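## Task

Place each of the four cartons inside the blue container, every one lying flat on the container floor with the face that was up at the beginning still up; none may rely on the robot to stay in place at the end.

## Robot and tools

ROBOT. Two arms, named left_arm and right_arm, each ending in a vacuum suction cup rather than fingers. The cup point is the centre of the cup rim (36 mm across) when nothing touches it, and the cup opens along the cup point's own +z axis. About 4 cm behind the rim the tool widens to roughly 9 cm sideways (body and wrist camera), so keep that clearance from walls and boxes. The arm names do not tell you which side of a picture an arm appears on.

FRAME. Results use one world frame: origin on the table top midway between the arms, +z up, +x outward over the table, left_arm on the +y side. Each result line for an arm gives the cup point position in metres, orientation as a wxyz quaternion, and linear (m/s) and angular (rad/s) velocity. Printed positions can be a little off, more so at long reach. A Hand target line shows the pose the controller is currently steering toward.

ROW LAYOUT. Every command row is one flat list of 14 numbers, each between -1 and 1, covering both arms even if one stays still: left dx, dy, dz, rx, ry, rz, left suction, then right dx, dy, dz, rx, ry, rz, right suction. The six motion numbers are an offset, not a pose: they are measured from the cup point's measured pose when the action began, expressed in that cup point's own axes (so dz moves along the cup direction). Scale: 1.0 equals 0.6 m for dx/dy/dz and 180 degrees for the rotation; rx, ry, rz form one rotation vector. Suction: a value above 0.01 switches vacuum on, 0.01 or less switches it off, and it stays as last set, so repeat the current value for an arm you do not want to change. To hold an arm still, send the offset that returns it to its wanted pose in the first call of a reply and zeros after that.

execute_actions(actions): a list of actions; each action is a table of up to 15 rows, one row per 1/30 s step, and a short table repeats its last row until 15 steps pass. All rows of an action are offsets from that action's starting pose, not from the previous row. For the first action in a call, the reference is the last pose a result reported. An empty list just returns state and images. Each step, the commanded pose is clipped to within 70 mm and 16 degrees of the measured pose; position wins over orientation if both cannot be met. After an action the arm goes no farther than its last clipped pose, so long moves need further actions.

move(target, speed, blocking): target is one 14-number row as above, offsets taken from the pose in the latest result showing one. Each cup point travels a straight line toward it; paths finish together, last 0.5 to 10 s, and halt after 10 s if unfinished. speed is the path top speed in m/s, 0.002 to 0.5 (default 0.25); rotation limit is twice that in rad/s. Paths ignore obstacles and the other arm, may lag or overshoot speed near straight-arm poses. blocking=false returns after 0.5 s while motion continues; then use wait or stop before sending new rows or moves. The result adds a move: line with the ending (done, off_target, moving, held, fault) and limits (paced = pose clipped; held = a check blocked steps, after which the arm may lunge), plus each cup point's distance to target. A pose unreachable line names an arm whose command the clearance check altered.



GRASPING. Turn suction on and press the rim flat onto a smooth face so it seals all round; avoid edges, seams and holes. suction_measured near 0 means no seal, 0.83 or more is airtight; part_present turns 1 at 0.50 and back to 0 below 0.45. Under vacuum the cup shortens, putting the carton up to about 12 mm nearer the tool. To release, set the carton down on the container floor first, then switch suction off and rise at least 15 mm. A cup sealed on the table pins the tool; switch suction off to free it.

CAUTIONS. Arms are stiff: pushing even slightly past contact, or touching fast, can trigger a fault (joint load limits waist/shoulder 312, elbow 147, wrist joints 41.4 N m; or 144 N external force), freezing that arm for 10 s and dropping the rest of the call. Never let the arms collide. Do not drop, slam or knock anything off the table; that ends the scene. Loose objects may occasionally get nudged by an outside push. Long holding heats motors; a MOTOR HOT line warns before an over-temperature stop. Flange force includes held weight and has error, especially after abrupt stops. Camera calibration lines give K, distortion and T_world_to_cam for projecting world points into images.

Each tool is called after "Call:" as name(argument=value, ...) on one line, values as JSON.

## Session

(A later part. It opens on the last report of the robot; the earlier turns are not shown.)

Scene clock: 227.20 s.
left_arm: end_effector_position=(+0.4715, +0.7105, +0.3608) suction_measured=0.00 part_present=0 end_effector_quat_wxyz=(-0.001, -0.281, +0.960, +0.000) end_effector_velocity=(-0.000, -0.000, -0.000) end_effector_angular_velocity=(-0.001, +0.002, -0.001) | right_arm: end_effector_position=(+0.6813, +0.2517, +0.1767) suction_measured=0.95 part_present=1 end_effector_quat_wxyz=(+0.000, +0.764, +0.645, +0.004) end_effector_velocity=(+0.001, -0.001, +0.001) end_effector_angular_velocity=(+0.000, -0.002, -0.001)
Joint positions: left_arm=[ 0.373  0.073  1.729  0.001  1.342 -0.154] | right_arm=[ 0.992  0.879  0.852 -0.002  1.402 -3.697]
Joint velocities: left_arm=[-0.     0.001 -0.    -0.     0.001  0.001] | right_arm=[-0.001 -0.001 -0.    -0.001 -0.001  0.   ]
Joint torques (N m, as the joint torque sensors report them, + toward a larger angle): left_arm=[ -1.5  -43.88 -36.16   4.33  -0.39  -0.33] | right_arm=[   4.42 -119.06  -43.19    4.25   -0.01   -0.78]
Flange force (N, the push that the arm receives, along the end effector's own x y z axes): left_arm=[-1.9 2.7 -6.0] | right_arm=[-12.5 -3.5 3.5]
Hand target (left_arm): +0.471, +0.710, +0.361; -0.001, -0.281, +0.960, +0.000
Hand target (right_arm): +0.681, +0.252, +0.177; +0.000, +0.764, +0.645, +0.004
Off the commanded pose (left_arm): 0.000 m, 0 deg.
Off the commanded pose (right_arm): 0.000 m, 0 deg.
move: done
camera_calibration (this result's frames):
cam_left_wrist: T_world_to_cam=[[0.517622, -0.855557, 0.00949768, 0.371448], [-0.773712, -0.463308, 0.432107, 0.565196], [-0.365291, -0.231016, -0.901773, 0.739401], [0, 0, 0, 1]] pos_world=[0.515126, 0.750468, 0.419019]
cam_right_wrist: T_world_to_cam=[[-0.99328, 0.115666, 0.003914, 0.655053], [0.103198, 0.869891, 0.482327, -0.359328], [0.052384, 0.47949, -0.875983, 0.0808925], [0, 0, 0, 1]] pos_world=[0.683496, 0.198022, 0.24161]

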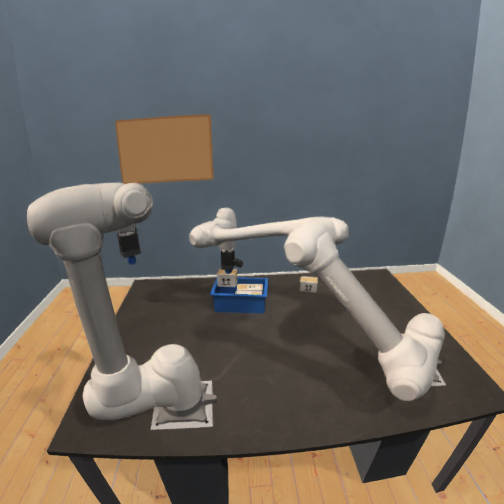

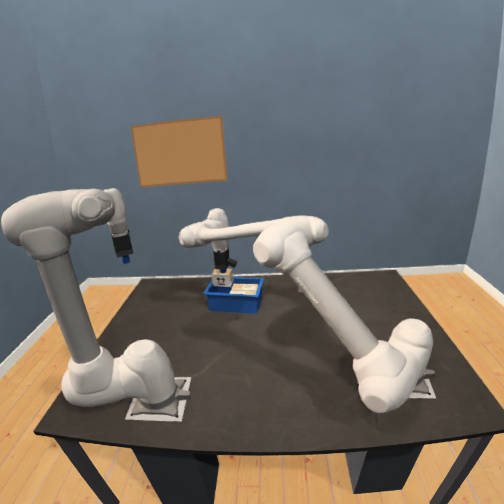

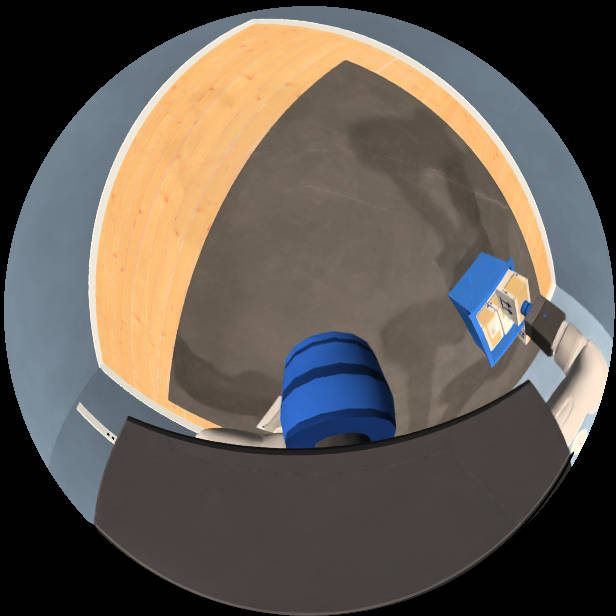

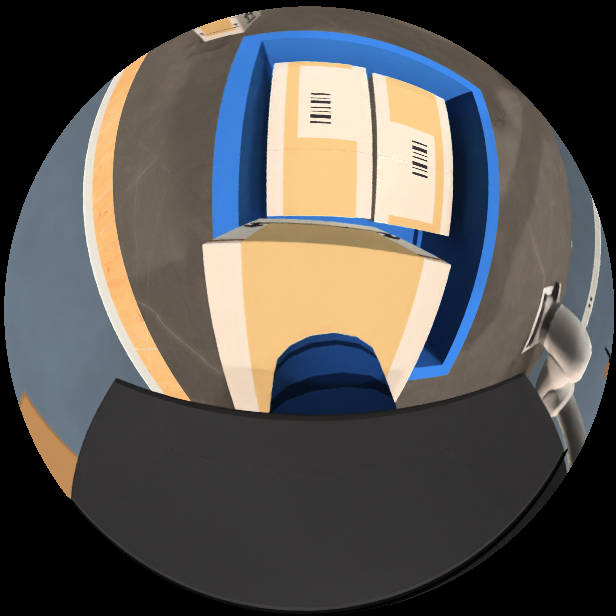

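Call:
move(target=[0,0,0,0,0,0,0,0.002,-0.004,0.012,0,0,-0.011,1], speed=0.02)

Call:
move(target=[0,0,0,0,0,0,0,0,0,0.035,0,0,0,1], speed=0.012)

Scene clock: 235.60 s.
left_arm: end_effector_position=(+0.4715, +0.7105, +0.3608) suction_measured=0.00 part_present=0 end_effector_quat_wxyz=(-0.001, -0.281, +0.960, +0.000) end_effector_velocity=(-0.000, +0.000, +0.000) end_effector_angular_velocity=(+0.001, -0.001, +0.001) | right_arm: end_effector_position=(+0.6792, +0.2533, +0.1695) suction_measured=0.95 part_present=1 end_effector_quat_wxyz=(+0.000, +0.753, +0.659, +0.004) end_effector_velocity=(-0.001, +0.000, -0.000) end_effector_angular_velocity=(-0.001, +0.000, +0.003)
Joint positions: left_arm=[ 0.373  0.073  1.729  0.001  1.342 -0.154] | right_arm=[ 0.994  0.882  0.86  -0.002  1.391 -3.729]
Joint velocities: left_arm=[ 0.    -0.    -0.     0.001 -0.    -0.001] | right_arm=[ 0.001 -0.     0.001 -0.    -0.    -0.002]
Joint torques (N m, as the joint torque sensors report them, + toward a larger angle): left_arm=[ -0.66 -43.28 -36.78   4.25  -0.35  -0.24] | right_arm=[   3.28 -116.81  -43.13    4.34    0.07   -0.97]
Flange force (N, the push that the arm receives, along the end effector's own x y z axes): left_arm=[1.5 1.8 -6.0] | right_arm=[-15.9 -7.2 2.8]
Hand target (left_arm): +0.471, +0.710, +0.361; -0.001, -0.281, +0.960, +0.000
Hand target (right_arm): +0.679, +0.253, +0.169; +0.000, +0.752, +0.659, +0.004
Off the commanded pose (left_arm): 0.000 m, 0 deg.
Off the commanded pose (right_arm): 0.000 m, 0 deg.
move: done
camera_calibration (this result's frames):
cam_left_wrist: T_world_to_cam=[[0.517622, -0.855557, 0.00949768, 0.371448], [-0.773712, -0.463308, 0.432106, 0.565196], [-0.365291, -0.231016, -0.901773, 0.739401], [0, 0, 0, 1]] pos_world=[0.515126, 0.750468, 0.419019]
cam_right_wrist: T_world_to_cam=[[-0.996675, 0.0813941, 0.00371147, 0.663819], [0.073093, 0.873043, 0.482135, -0.33738], [0.0360026, 0.480803, -0.876089, 0.0847494], [0, 0, 0, 1]] pos_world=[0.683221, 0.199768, 0.234447]

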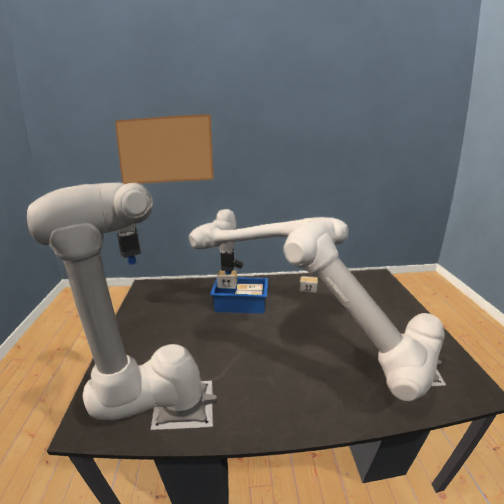

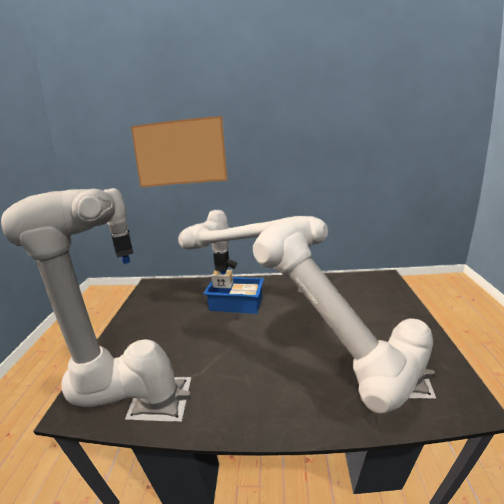

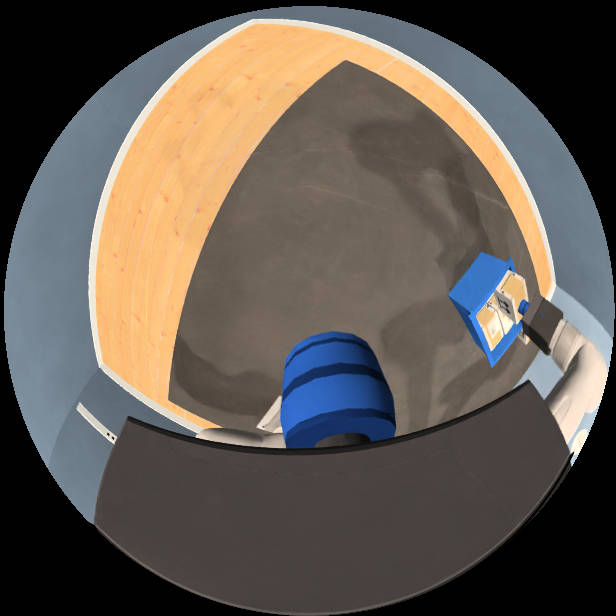

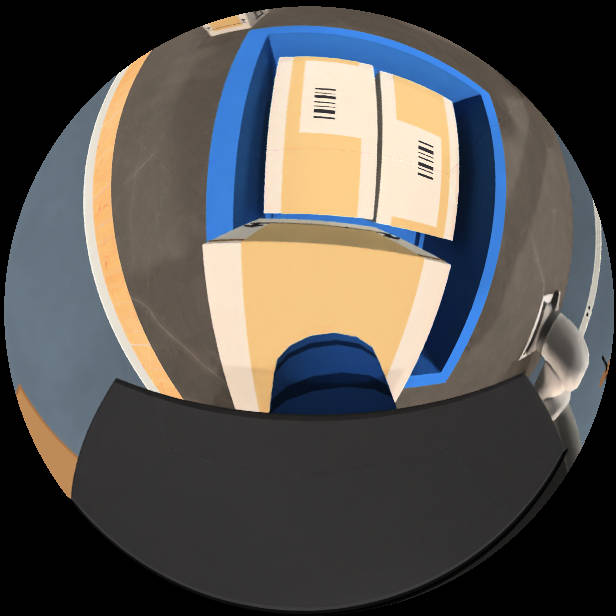

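Scene clock: 237.57 s.
left_arm: end_effector_position=(+0.4715, +0.7105, +0.3608) suction_measured=0.00 part_present=0 end_effector_quat_wxyz=(-0.001, -0.281, +0.960, +0.000) end_effector_velocity=(-0.000, +0.000, +0.000) end_effector_angular_velocity=(+0.002, +0.000, -0.001) | right_arm: end_effector_position=(+0.6793, +0.2534, +0.1486) suction_measured=0.95 part_present=1 end_effector_quat_wxyz=(+0.000, +0.753, +0.659, +0.004) end_effector_velocity=(+0.001, -0.000, +0.001) end_effector_angular_velocity=(+0.001, -0.001, -0.000)
Joint positions: left_arm=[ 0.373  0.073  1.729  0.001  1.342 -0.154] | right_arm=[ 0.994  0.89   0.883 -0.002  1.36  -3.729]
Joint velocities: left_arm=[-0.    -0.001  0.     0.002  0.     0.001] | right_arm=[-0.001 -0.    -0.    -0.    -0.001 -0.   ]
Joint torques (N m, as the joint torque sensors report them, + toward a larger angle): left_arm=[ -1.63 -42.52 -36.37   4.51  -0.4   -0.34] | right_arm=[   4.21 -118.32  -42.63    4.25   -0.05   -0.75]
Flange force (N, the push that the arm receives, along the end effector's own x y z axes): left_arm=[1.7 3.6 -7.0] | right_arm=[-13.2 -3.8 2.5]
Hand target (left_arm): +0.471, +0.710, +0.361; -0.001, -0.281, +0.960, +0.000
Hand target (right_arm): +0.679, +0.253, +0.149; +0.000, +0.753, +0.659, +0.004
Off the commanded pose (left_arm): 0.000 m, 0 deg.
Off the commanded pose (right_arm): 0.000 m, 0 deg.
move: done
camera_calibration (this result's frames):
cam_left_wrist: T_world_to_cam=[[0.517622, -0.855557, 0.00949766, 0.371448], [-0.773712, -0.463308, 0.432106, 0.565196], [-0.365291, -0.231016, -0.901773, 0.739401], [0, 0, 0, 1]] pos_world=[0.515126, 0.750468, 0.419019]
cam_right_wrist: T_world_to_cam=[[-0.996679, 0.081343, 0.00370723, 0.664028], [0.0730461, 0.873045, 0.482137, -0.327384], [0.0359819, 0.480807, -0.876088, 0.0663237], [0, 0, 0, 1]] pos_world=[0.683351, 0.199918, 0.213488]

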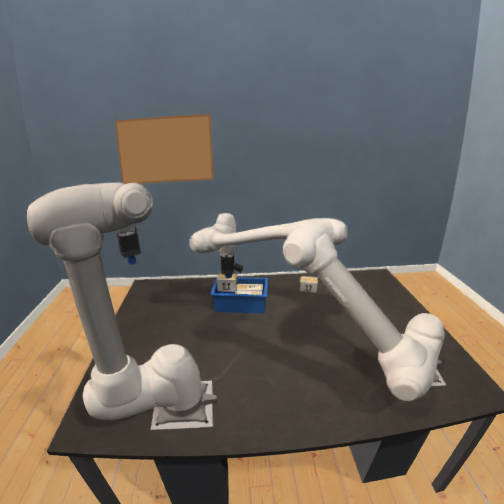

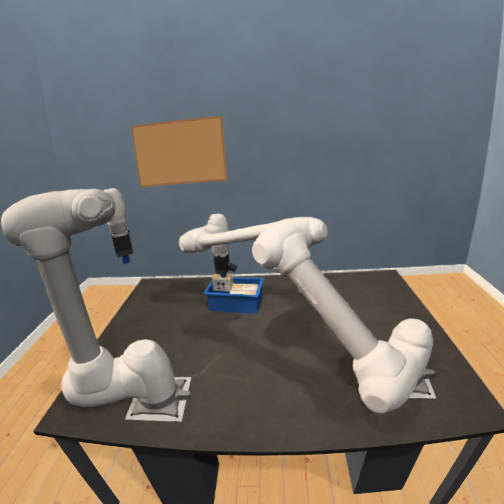

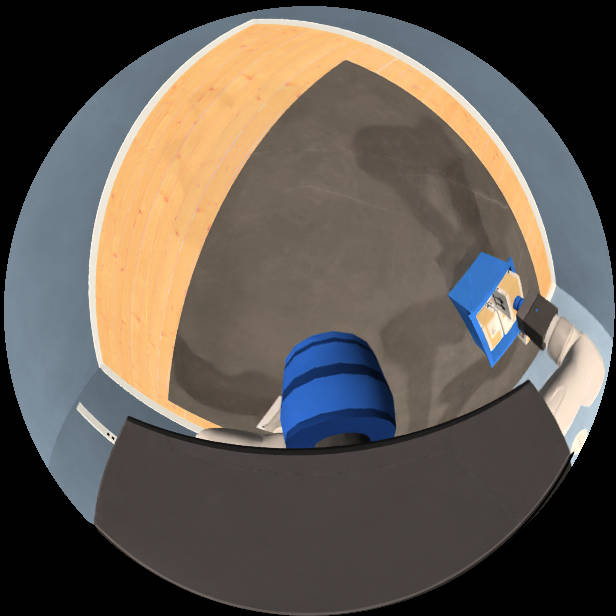

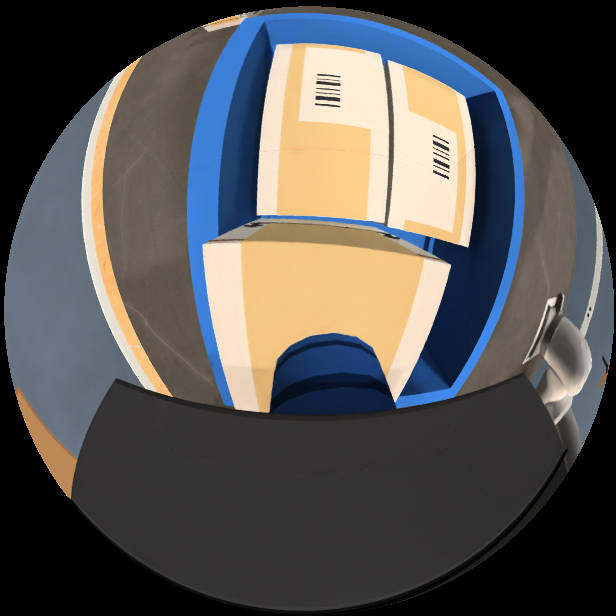

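Call:
move(target=[0,0,0,0,0,0,0,0,0,0.085,0,0,0,1], speed=0.025)

Scene clock: 243.00 s.
left_arm: end_effector_position=(+0.4715, +0.7105, +0.3608) suction_measured=0.00 part_present=0 end_effector_quat_wxyz=(-0.001, -0.281, +0.960, +0.000) end_effector_velocity=(-0.000, +0.001, -0.000) end_effector_angular_velocity=(+0.000, +0.001, +0.000) | right_arm: end_effector_position=(+0.6797, +0.2537, +0.0976) suction_measured=0.95 part_present=1 end_effector_quat_wxyz=(+0.000, +0.752, +0.659, +0.004) end_effector_velocity=(-0.001, +0.001, -0.001) end_effector_angular_velocity=(+0.000, +0.000, +0.001)
Joint positions: left_arm=[ 0.373  0.073  1.729  0.001  1.342 -0.154] | right_arm=[ 0.994  0.916  0.928 -0.002  1.289 -3.729]
Joint velocities: left_arm=[ 0.     0.001 -0.     0.001  0.001  0.   ] | right_arm=[ 0.001  0.     0.     0.    -0.001 -0.   ]
Joint torques (N m, as the joint torque sensors report them, + toward a larger angle): left_arm=[ -0.75 -42.94 -36.34   4.46  -0.27  -0.17] | right_arm=[   4.26 -118.44  -42.25    4.02   -0.12   -0.92]
Flange force (N, the push that the arm receives, along the end effector's own x y z axes): left_arm=[0.8 1.8 -6.4] | right_arm=[-14.6 -5.5 1.6]
Hand target (left_arm): +0.471, +0.710, +0.361; -0.001, -0.281, +0.960, +0.000
Hand target (right_arm): +0.680, +0.254, +0.098; +0.000, +0.752, +0.659, +0.004
Off the commanded pose (left_arm): 0.000 m, 0 deg.
Off the commanded pose (right_arm): 0.000 m, 0 deg.
move: done
camera_calibration (this result's frames):
cam_left_wrist: T_world_to_cam=[[0.517622, -0.855557, 0.00949768, 0.371448], [-0.773711, -0.463308, 0.432107, 0.565196], [-0.365291, -0.231016, -0.901772, 0.739401], [0, 0, 0, 1]] pos_world=[0.515126, 0.750468, 0.419019]
cam_right_wrist: T_world_to_cam=[[-0.996684, 0.0812841, 0.00371364, 0.664557], [0.0729969, 0.87304, 0.482154, -0.303095], [0.0359493, 0.480826, -0.876079, 0.0215315], [0, 0, 0, 1]] pos_world=[0.683705, 0.200244, 0.162534]

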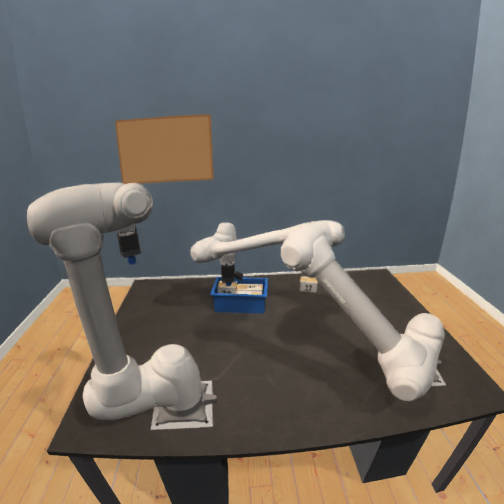

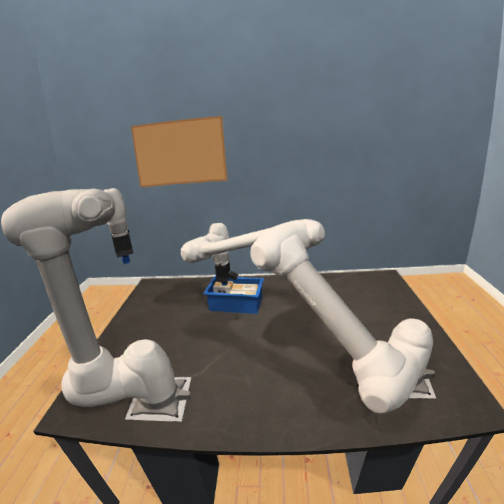

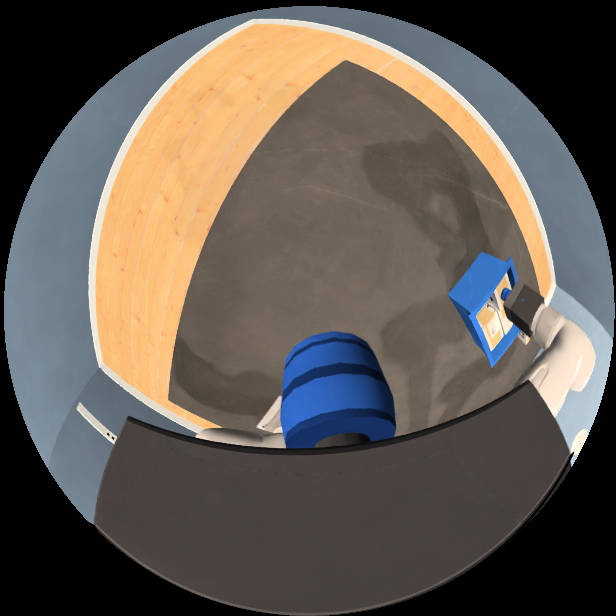

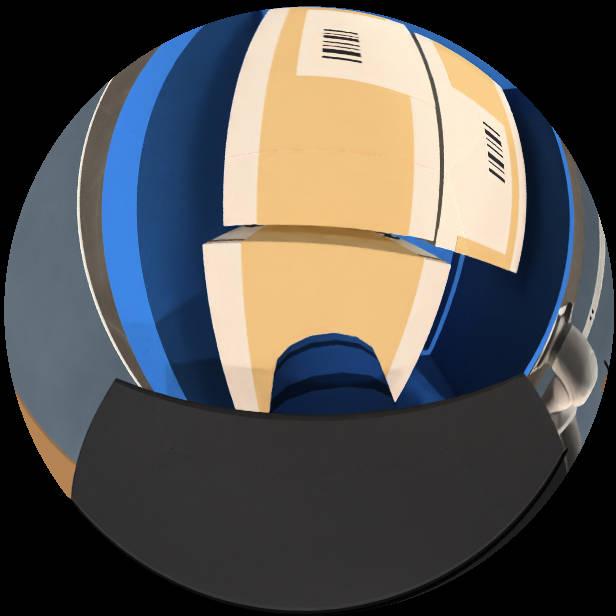

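Gap ~3 mm; well aligned.

Call:
move(target=[0,0,0,0,0,0,0,-0.003,0,0.015,0,0,0,1], speed=0.01)

Scene clock: 249.87 s.
left_arm: end_effector_position=(+0.4715, +0.7105, +0.3608) suction_measured=0.00 part_present=0 end_effector_quat_wxyz=(-0.001, -0.281, +0.960, +0.000) end_effector_velocity=(-0.000, -0.001, +0.001) end_effector_angular_velocity=(+0.000, -0.001, -0.001) | right_arm: end_effector_position=(+0.6795, +0.2520, +0.0887) suction_measured=0.95 part_present=1 end_effector_quat_wxyz=(+0.000, +0.752, +0.659, +0.005) end_effector_velocity=(+0.001, -0.001, +0.001) end_effector_angular_velocity=(+0.002, -0.001, -0.002)
Joint positions: left_arm=[ 0.373  0.073  1.729  0.001  1.342 -0.154] | right_arm=[ 0.993  0.918  0.94  -0.002  1.274 -3.729]
Joint velocities: left_arm=[-0.001 -0.002  0.    -0.001  0.001  0.   ] | right_arm=[-0.002 -0.001 -0.     0.001 -0.001  0.   ]
Joint torques (N m, as the joint torque sensors report them, + toward a larger angle): left_arm=[ -2.11 -44.21 -36.53   4.27  -0.31  -0.23] | right_arm=[   5.59 -110.19  -37.31    4.52   -0.47   -0.93]
Flange force (N, the push that the arm receives, along the end effector's own x y z axes): left_arm=[-1.1 3.8 -5.6] | right_arm=[-13.1 -2.1 -7.3]
Hand target (left_arm): +0.471, +0.710, +0.361; -0.001, -0.281, +0.960, +0.000
Hand target (right_arm): +0.679, +0.252, +0.089; +0.000, +0.752, +0.659, +0.004
Off the commanded pose (left_arm): 0.000 m, 0 deg.
Off the commanded pose (right_arm): 0.000 m, 0 deg.
move: done
camera_calibration (this result's frames):
cam_left_wrist: T_world_to_cam=[[0.517622, -0.855557, 0.00949768, 0.371448], [-0.773712, -0.463308, 0.432107, 0.565196], [-0.365291, -0.231016, -0.901773, 0.739401], [0, 0, 0, 1]] pos_world=[0.515126, 0.750468, 0.419019]
cam_right_wrist: T_world_to_cam=[[-0.996684, 0.0812823, 0.00367738, 0.664577], [0.0729763, 0.873021, 0.482192, -0.297262], [0.0359832, 0.480861, -0.876058, 0.014513], [0, 0, 0, 1]] pos_world=[0.683544, 0.198519, 0.153607]

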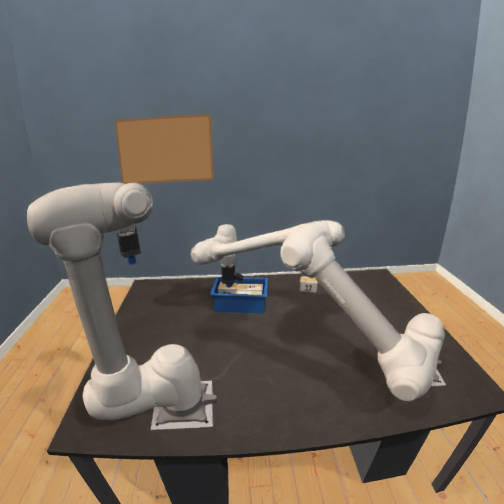

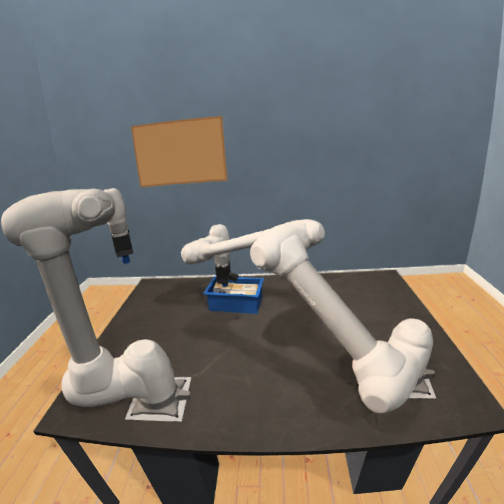

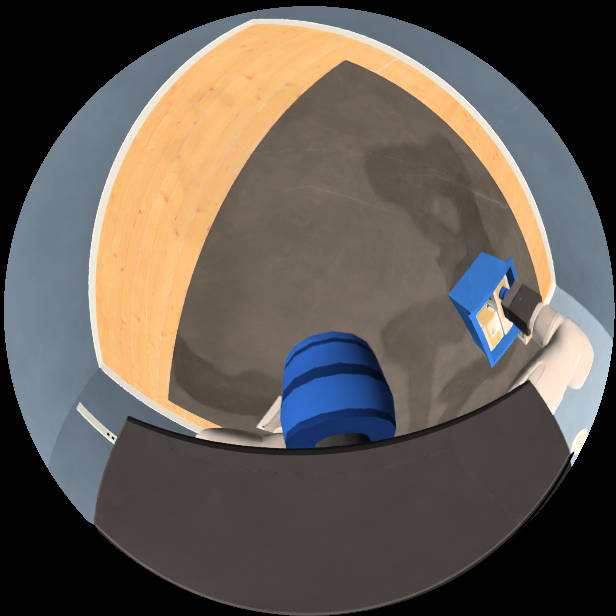

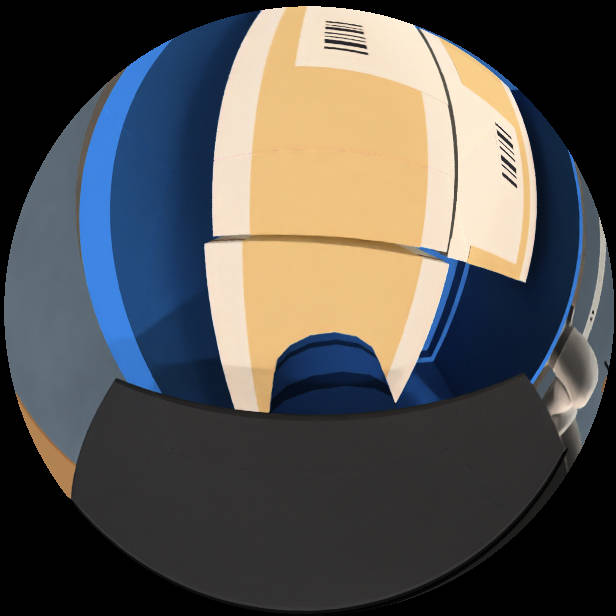

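Call:
move(target=[0,0,0,0,0,0,0,-0.004,-0.005,-0.002,0,0,0,1], speed=0.008)

Call:
move(target=[0,0,0,0,0,0,0,0,0,0.004,0,0,0,1], speed=0.008)

Scene clock: 255.77 s.
left_arm: end_effector_position=(+0.4715, +0.7105, +0.3608) suction_measured=0.00 part_present=0 end_effector_quat_wxyz=(-0.001, -0.281, +0.960, +0.000) end_effector_velocity=(+0.000, +0.000, -0.000) end_effector_angular_velocity=(+0.001, +0.001, -0.001) | right_arm: end_effector_position=(+0.6762, +0.2500, +0.0898) suction_measured=0.95 part_present=1 end_effector_quat_wxyz=(+0.000, +0.752, +0.659, +0.005) end_effector_velocity=(-0.002, +0.001, +0.001) end_effector_angular_velocity=(-0.000, -0.001, +0.002)
Joint positions: left_arm=[ 0.373  0.073  1.729  0.001  1.342 -0.154] | right_arm=[ 0.994  0.91   0.953 -0.002  1.27  -3.728]
Joint velocities: left_arm=[-0.     0.001 -0.     0.002  0.     0.   ] | right_arm=[ 0.002 -0.002  0.002 -0.001 -0.     0.   ]
Joint torques (N m, as the joint torque sensors report them, + toward a larger angle): left_arm=[ -0.43 -43.89 -36.41   4.35  -0.3   -0.13] | right_arm=[   4.17 -118.88  -40.42    3.98    0.39   -0.81]
Flange force (N, the push that the arm receives, along the end effector's own x y z axes): left_arm=[-1.2 0.7 -5.4] | right_arm=[-8.1 -2.5 1.6]
Hand target (left_arm): +0.471, +0.710, +0.361; -0.001, -0.281, +0.960, +0.000
Hand target (right_arm): +0.676, +0.250, +0.090; +0.000, +0.752, +0.659, +0.005
Off the commanded pose (left_arm): 0.000 m, 0 deg.
Off the commanded pose (right_arm): 0.000 m, 0 deg.
move: done
camera_calibration (this result's frames):
cam_left_wrist: T_world_to_cam=[[0.517622, -0.855557, 0.0094976, 0.371448], [-0.773712, -0.463308, 0.432107, 0.565196], [-0.365291, -0.231016, -0.901773, 0.739401], [0, 0, 0, 1]] pos_world=[0.515126, 0.750468, 0.419019]
cam_right_wrist: T_world_to_cam=[[-0.996683, 0.0812975, 0.0036912, 0.661474], [0.0729962, 0.873018, 0.482194, -0.295861], [0.0359787, 0.480864, -0.876057, 0.0165979], [0, 0, 0, 1]] pos_world=[0.68028, 0.196534, 0.154761]

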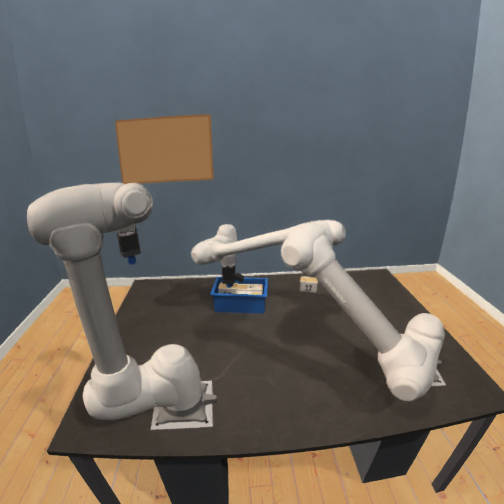

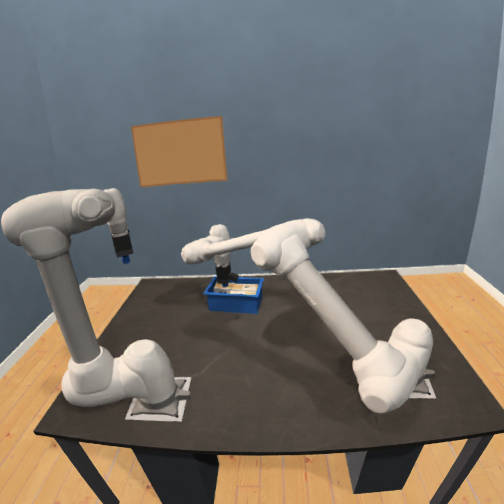

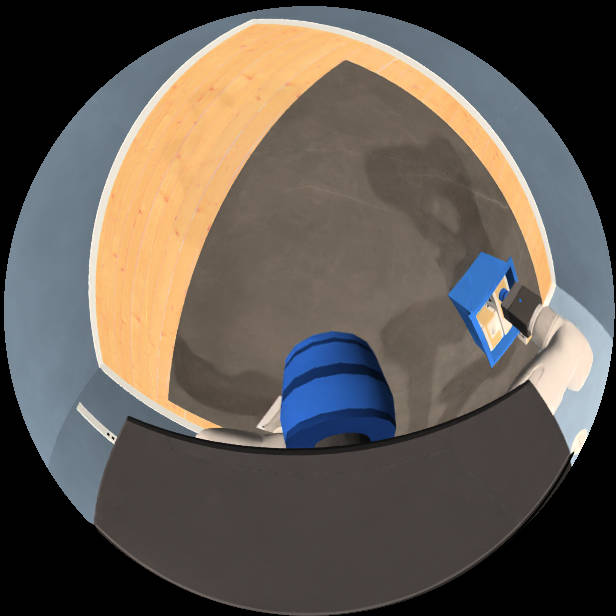

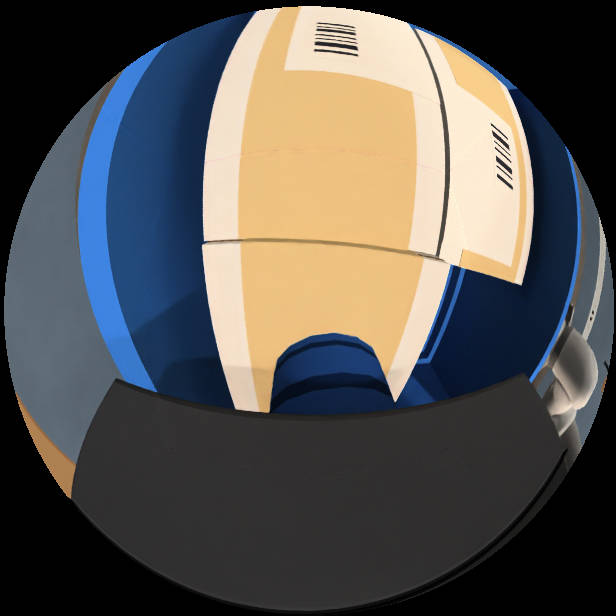

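Scene clock: 256.47 s.
left_arm: end_effector_position=(+0.4715, +0.7105, +0.3608) suction_measured=0.00 part_present=0 end_effector_quat_wxyz=(-0.001, -0.281, +0.960, +0.000) end_effector_velocity=(+0.001, +0.000, -0.001) end_effector_angular_velocity=(+0.000, +0.002, -0.002) | right_arm: end_effector_position=(+0.6762, +0.2501, +0.0875) suction_measured=0.95 part_present=1 end_effector_quat_wxyz=(+0.000, +0.752, +0.659, +0.005) end_effector_velocity=(+0.002, -0.000, +0.000) end_effector_angular_velocity=(+0.001, -0.001, -0.001)
Joint positions: left_arm=[ 0.373  0.073  1.729  0.001  1.342 -0.154] | right_arm=[ 0.994  0.912  0.954 -0.002  1.267 -3.728]
Joint velocities: left_arm=[-0.     0.002 -0.     0.001 -0.     0.001] | right_arm=[-0.002  0.001 -0.001  0.    -0.001 -0.001]
Joint torques (N m, as the joint torque sensors report them, + toward a larger angle): left_arm=[ -1.26 -43.85 -36.77   4.54  -0.3   -0.2 ] | right_arm=[   2.9  -118.34  -40.49    3.88    0.16   -1.14]
Flange force (N, the push that the arm receives, along the end effector's own x y z axes): left_arm=[-0.4 2.5 -5.1] | right_arm=[-8.7 -2.8 0.4]
Hand target (left_arm): +0.471, +0.710, +0.361; -0.001, -0.281, +0.960, +0.000
Hand target (right_arm): +0.676, +0.250, +0.087; +0.000, +0.752, +0.659, +0.005
Off the commanded pose (left_arm): 0.000 m, 0 deg.
Off the commanded pose (right_arm): 0.000 m, 0 deg.
move: done
camera_calibration (this result's frames):
cam_left_wrist: T_world_to_cam=[[0.517622, -0.855557, 0.00949764, 0.371448], [-0.773712, -0.463308, 0.432107, 0.565196], [-0.365291, -0.231016, -0.901773, 0.739401], [0, 0, 0, 1]] pos_world=[0.515126, 0.750468, 0.419019]
cam_right_wrist: T_world_to_cam=[[-0.996684, 0.0812886, 0.00369014, 0.661495], [0.0729877, 0.873017, 0.482198, -0.294726], [0.0359756, 0.480868, -0.876055, 0.0145025], [0, 0, 0, 1]] pos_world=[0.680291, 0.196555, 0.15238]

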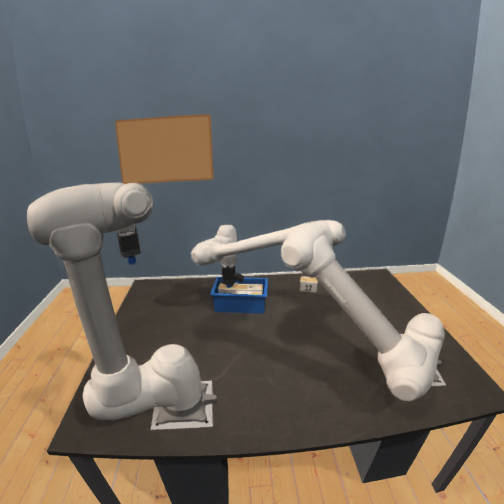

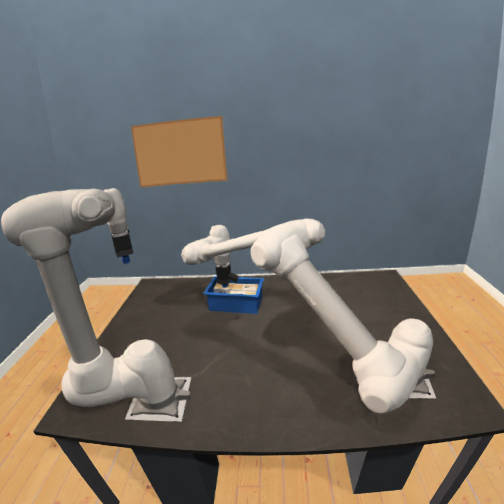

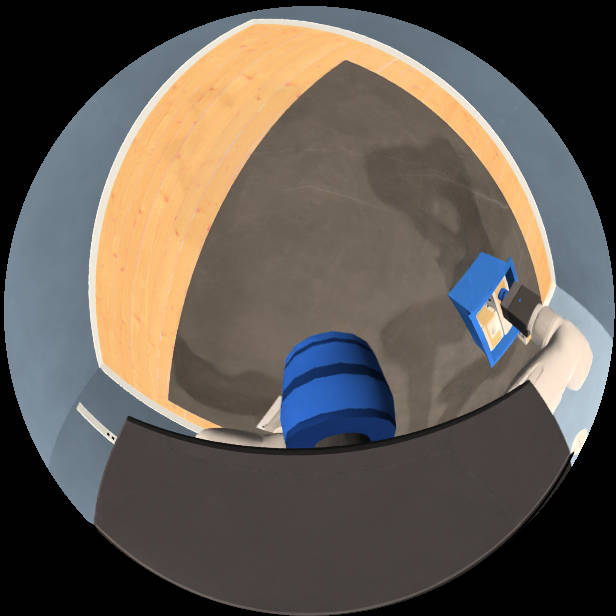

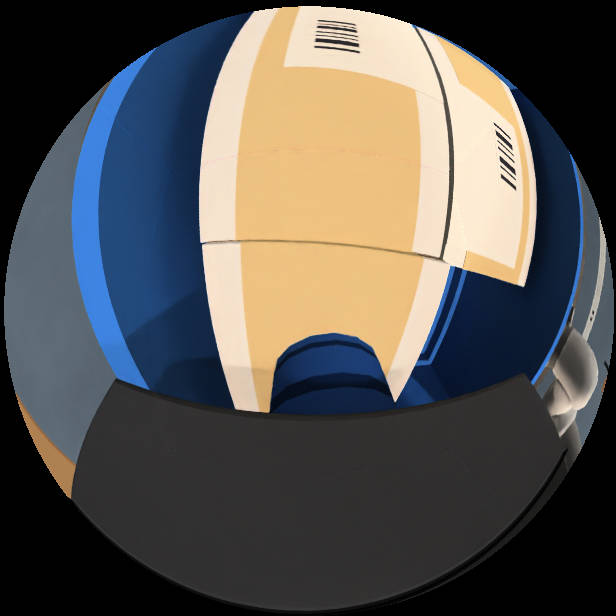

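Call:
move(target=[0,0,0,0,0,0,0,0,0,0.004,0,0,0,1], speed=0.008)

Scene clock: 260.10 s.
left_arm: end_effector_position=(+0.4715, +0.7105, +0.3608) suction_measured=0.00 part_present=0 end_effector_quat_wxyz=(-0.001, -0.281, +0.960, +0.000) end_effector_velocity=(+0.000, +0.000, +0.000) end_effector_angular_velocity=(+0.001, -0.002, -0.000) | right_arm: end_effector_position=(+0.6763, +0.2501, +0.0851) suction_measured=0.95 part_present=1 end_effector_quat_wxyz=(+0.000, +0.752, +0.659, +0.005) end_effector_velocity=(+0.001, -0.001, -0.001) end_effector_angular_velocity=(-0.002, -0.002, +0.000)
Joint positions: left_arm=[ 0.373  0.073  1.729  0.001  1.342 -0.154] | right_arm=[ 0.994  0.913  0.956 -0.002  1.263 -3.728]
Joint velocities: left_arm=[-0.    -0.001  0.     0.    -0.001 -0.   ] | right_arm=[-0.001  0.     0.001 -0.003 -0.001 -0.   ]
Joint torques (N m, as the joint torque sensors report them, + toward a larger angle): left_arm=[ -1.19 -43.33 -36.28   4.24  -0.25  -0.18] | right_arm=[   2.57 -117.74  -40.24    3.99    0.5    -0.91]
Flange force (N, the push that the arm receives, along the end effector's own x y z axes): left_arm=[0.1 2.4 -6.3] | right_arm=[-9.3 -3.7 1.1]
Hand target (left_arm): +0.471, +0.710, +0.361; -0.001, -0.281, +0.960, +0.000
Hand target (right_arm): +0.676, +0.250, +0.085; +0.000, +0.752, +0.659, +0.005
Off the commanded pose (left_arm): 0.000 m, 0 deg.
Off the commanded pose (right_arm): 0.000 m, 0 deg.
move: done
camera_calibration (this result's frames):
cam_left_wrist: T_world_to_cam=[[0.517622, -0.855557, 0.00949772, 0.371448], [-0.773712, -0.463308, 0.432107, 0.565196], [-0.365291, -0.231016, -0.901773, 0.739401], [0, 0, 0, 1]] pos_world=[0.515126, 0.750468, 0.419019]
cam_right_wrist: T_world_to_cam=[[-0.996684, 0.0812829, 0.00369069, 0.661518], [0.0729829, 0.873016, 0.4822, -0.29359], [0.0359725, 0.48087, -0.876053, 0.0124071], [0, 0, 0, 1]] pos_world=[0.680306, 0.196573, 0.149997]

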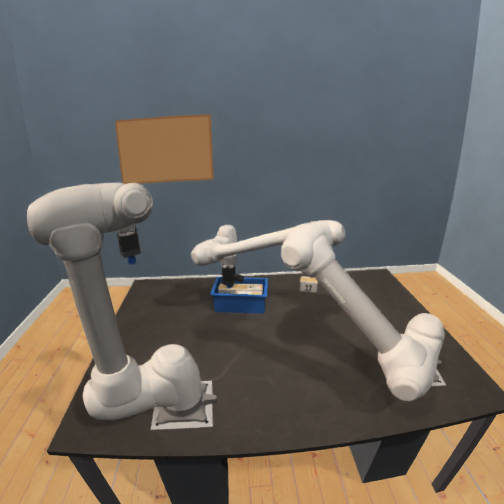

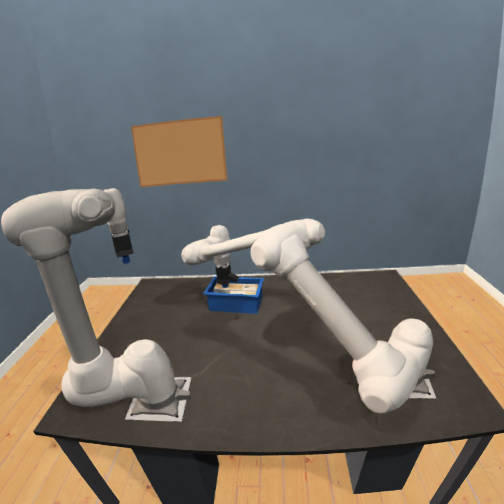

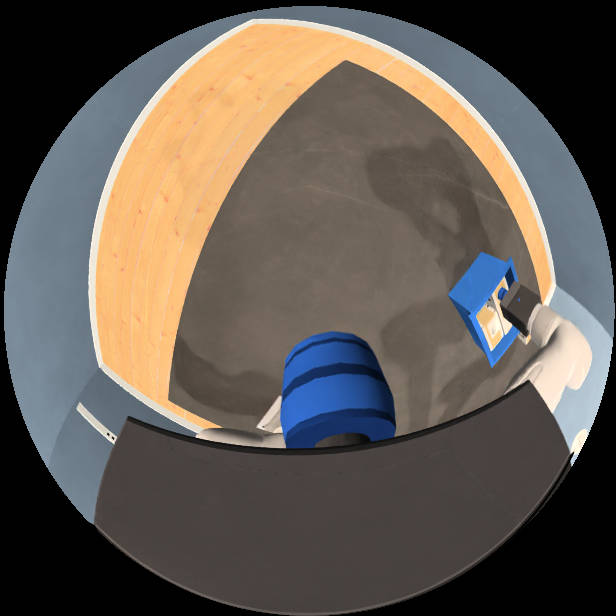

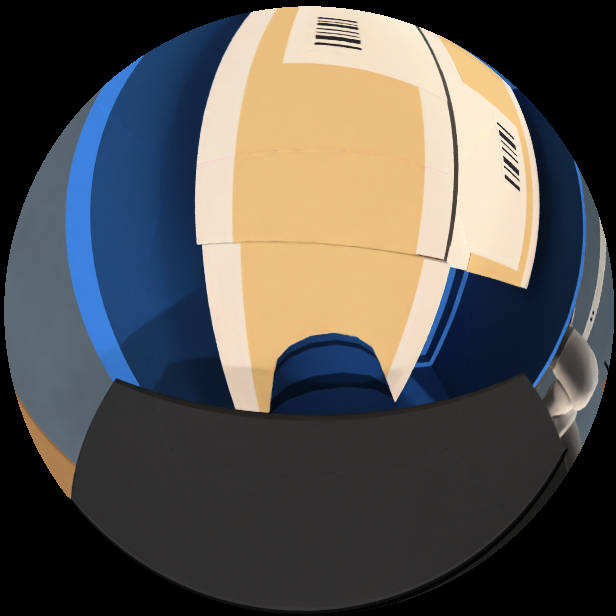

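Call:
move(target=[0,0,0,0,0,0,0,0,0,0.004,0,0,0,1], speed=0.008)

Scene clock: 263.03 s.
left_arm: end_effector_position=(+0.4715, +0.7105, +0.3608) suction_measured=0.00 part_present=0 end_effector_quat_wxyz=(-0.001, -0.281, +0.960, +0.000) end_effector_velocity=(+0.000, -0.000, -0.001) end_effector_angular_velocity=(-0.001, +0.001, +0.001) | right_arm: end_effector_position=(+0.6763, +0.2501, +0.0827) suction_measured=0.95 part_present=1 end_effector_quat_wxyz=(+0.000, +0.752, +0.659, +0.005) end_effector_velocity=(-0.002, +0.001, -0.001) end_effector_angular_velocity=(-0.000, +0.001, +0.001)
Joint positions: left_arm=[ 0.373  0.073  1.729  0.001  1.342 -0.154] | right_arm=[ 0.994  0.915  0.958 -0.002  1.26  -3.728]
Joint velocities: left_arm=[ 0.     0.001  0.    -0.    -0.    -0.001] | right_arm=[ 0.001  0.     0.002  0.001 -0.001  0.   ]
Joint torques (N m, as the joint torque sensors report them, + toward a larger angle): left_arm=[ -1.32 -43.77 -36.8    4.41  -0.22  -0.21] | right_arm=[   1.33 -119.09  -41.31    3.99    0.47   -0.83]
Flange force (N, the push that the arm receives, along the end effector's own x y z axes): left_arm=[-0.2 2.5 -4.9] | right_arm=[-9.9 -6.1 2.3]
Hand target (left_arm): +0.471, +0.710, +0.361; -0.001, -0.281, +0.960, +0.000
Hand target (right_arm): +0.676, +0.250, +0.083; +0.000, +0.752, +0.659, +0.005
Off the commanded pose (left_arm): 0.000 m, 0 deg.
Off the commanded pose (right_arm): 0.000 m, 0 deg.
move: done
camera_calibration (this result's frames):
cam_left_wrist: T_world_to_cam=[[0.517622, -0.855557, 0.00949756, 0.371448], [-0.773712, -0.463308, 0.432106, 0.565196], [-0.365291, -0.231016, -0.901773, 0.739401], [0, 0, 0, 1]] pos_world=[0.515126, 0.750468, 0.419019]
cam_right_wrist: T_world_to_cam=[[-0.996685, 0.0812771, 0.00369133, 0.661542], [0.072978, 0.873015, 0.482202, -0.292454], [0.0359694, 0.480873, -0.876052, 0.0103117], [0, 0, 0, 1]] pos_world=[0.680321, 0.19659, 0.147613]

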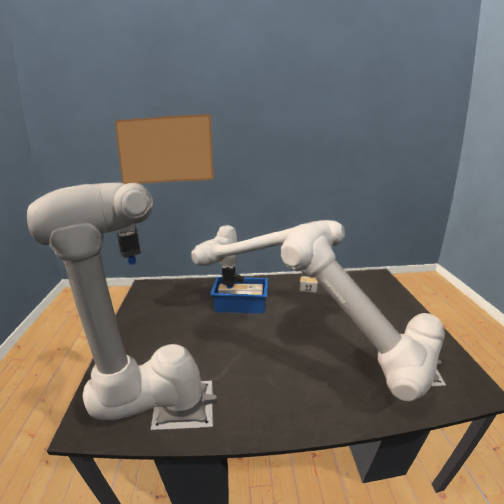

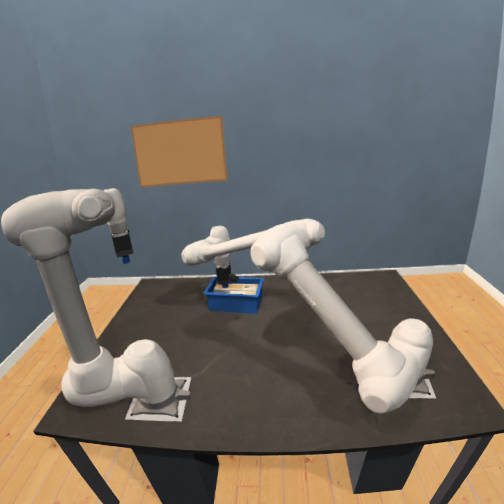

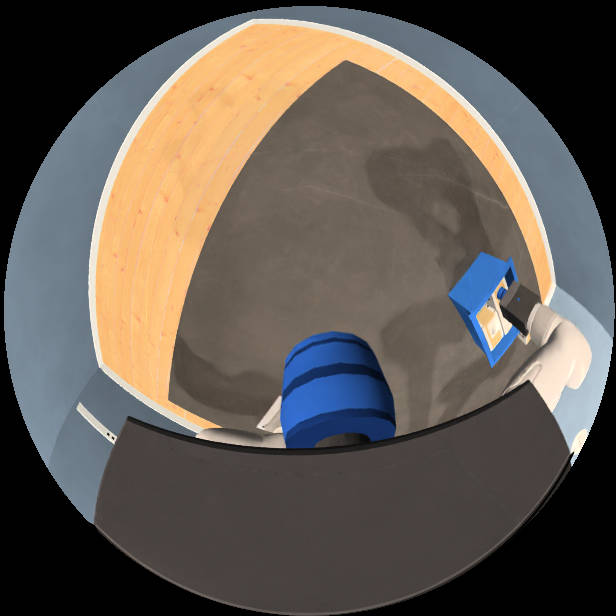

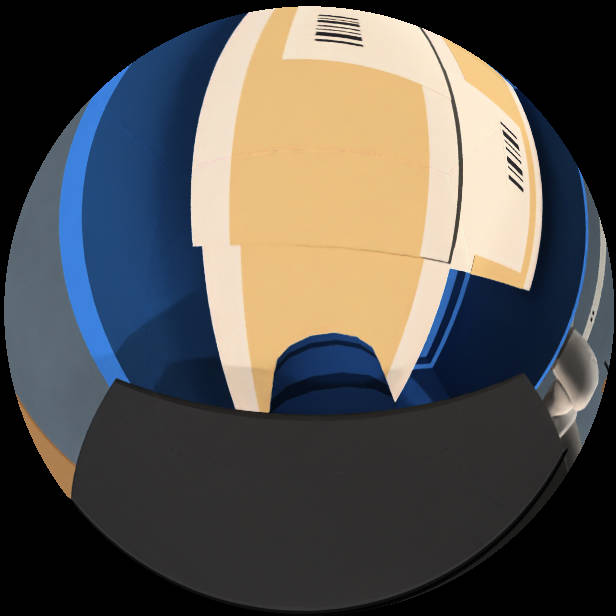

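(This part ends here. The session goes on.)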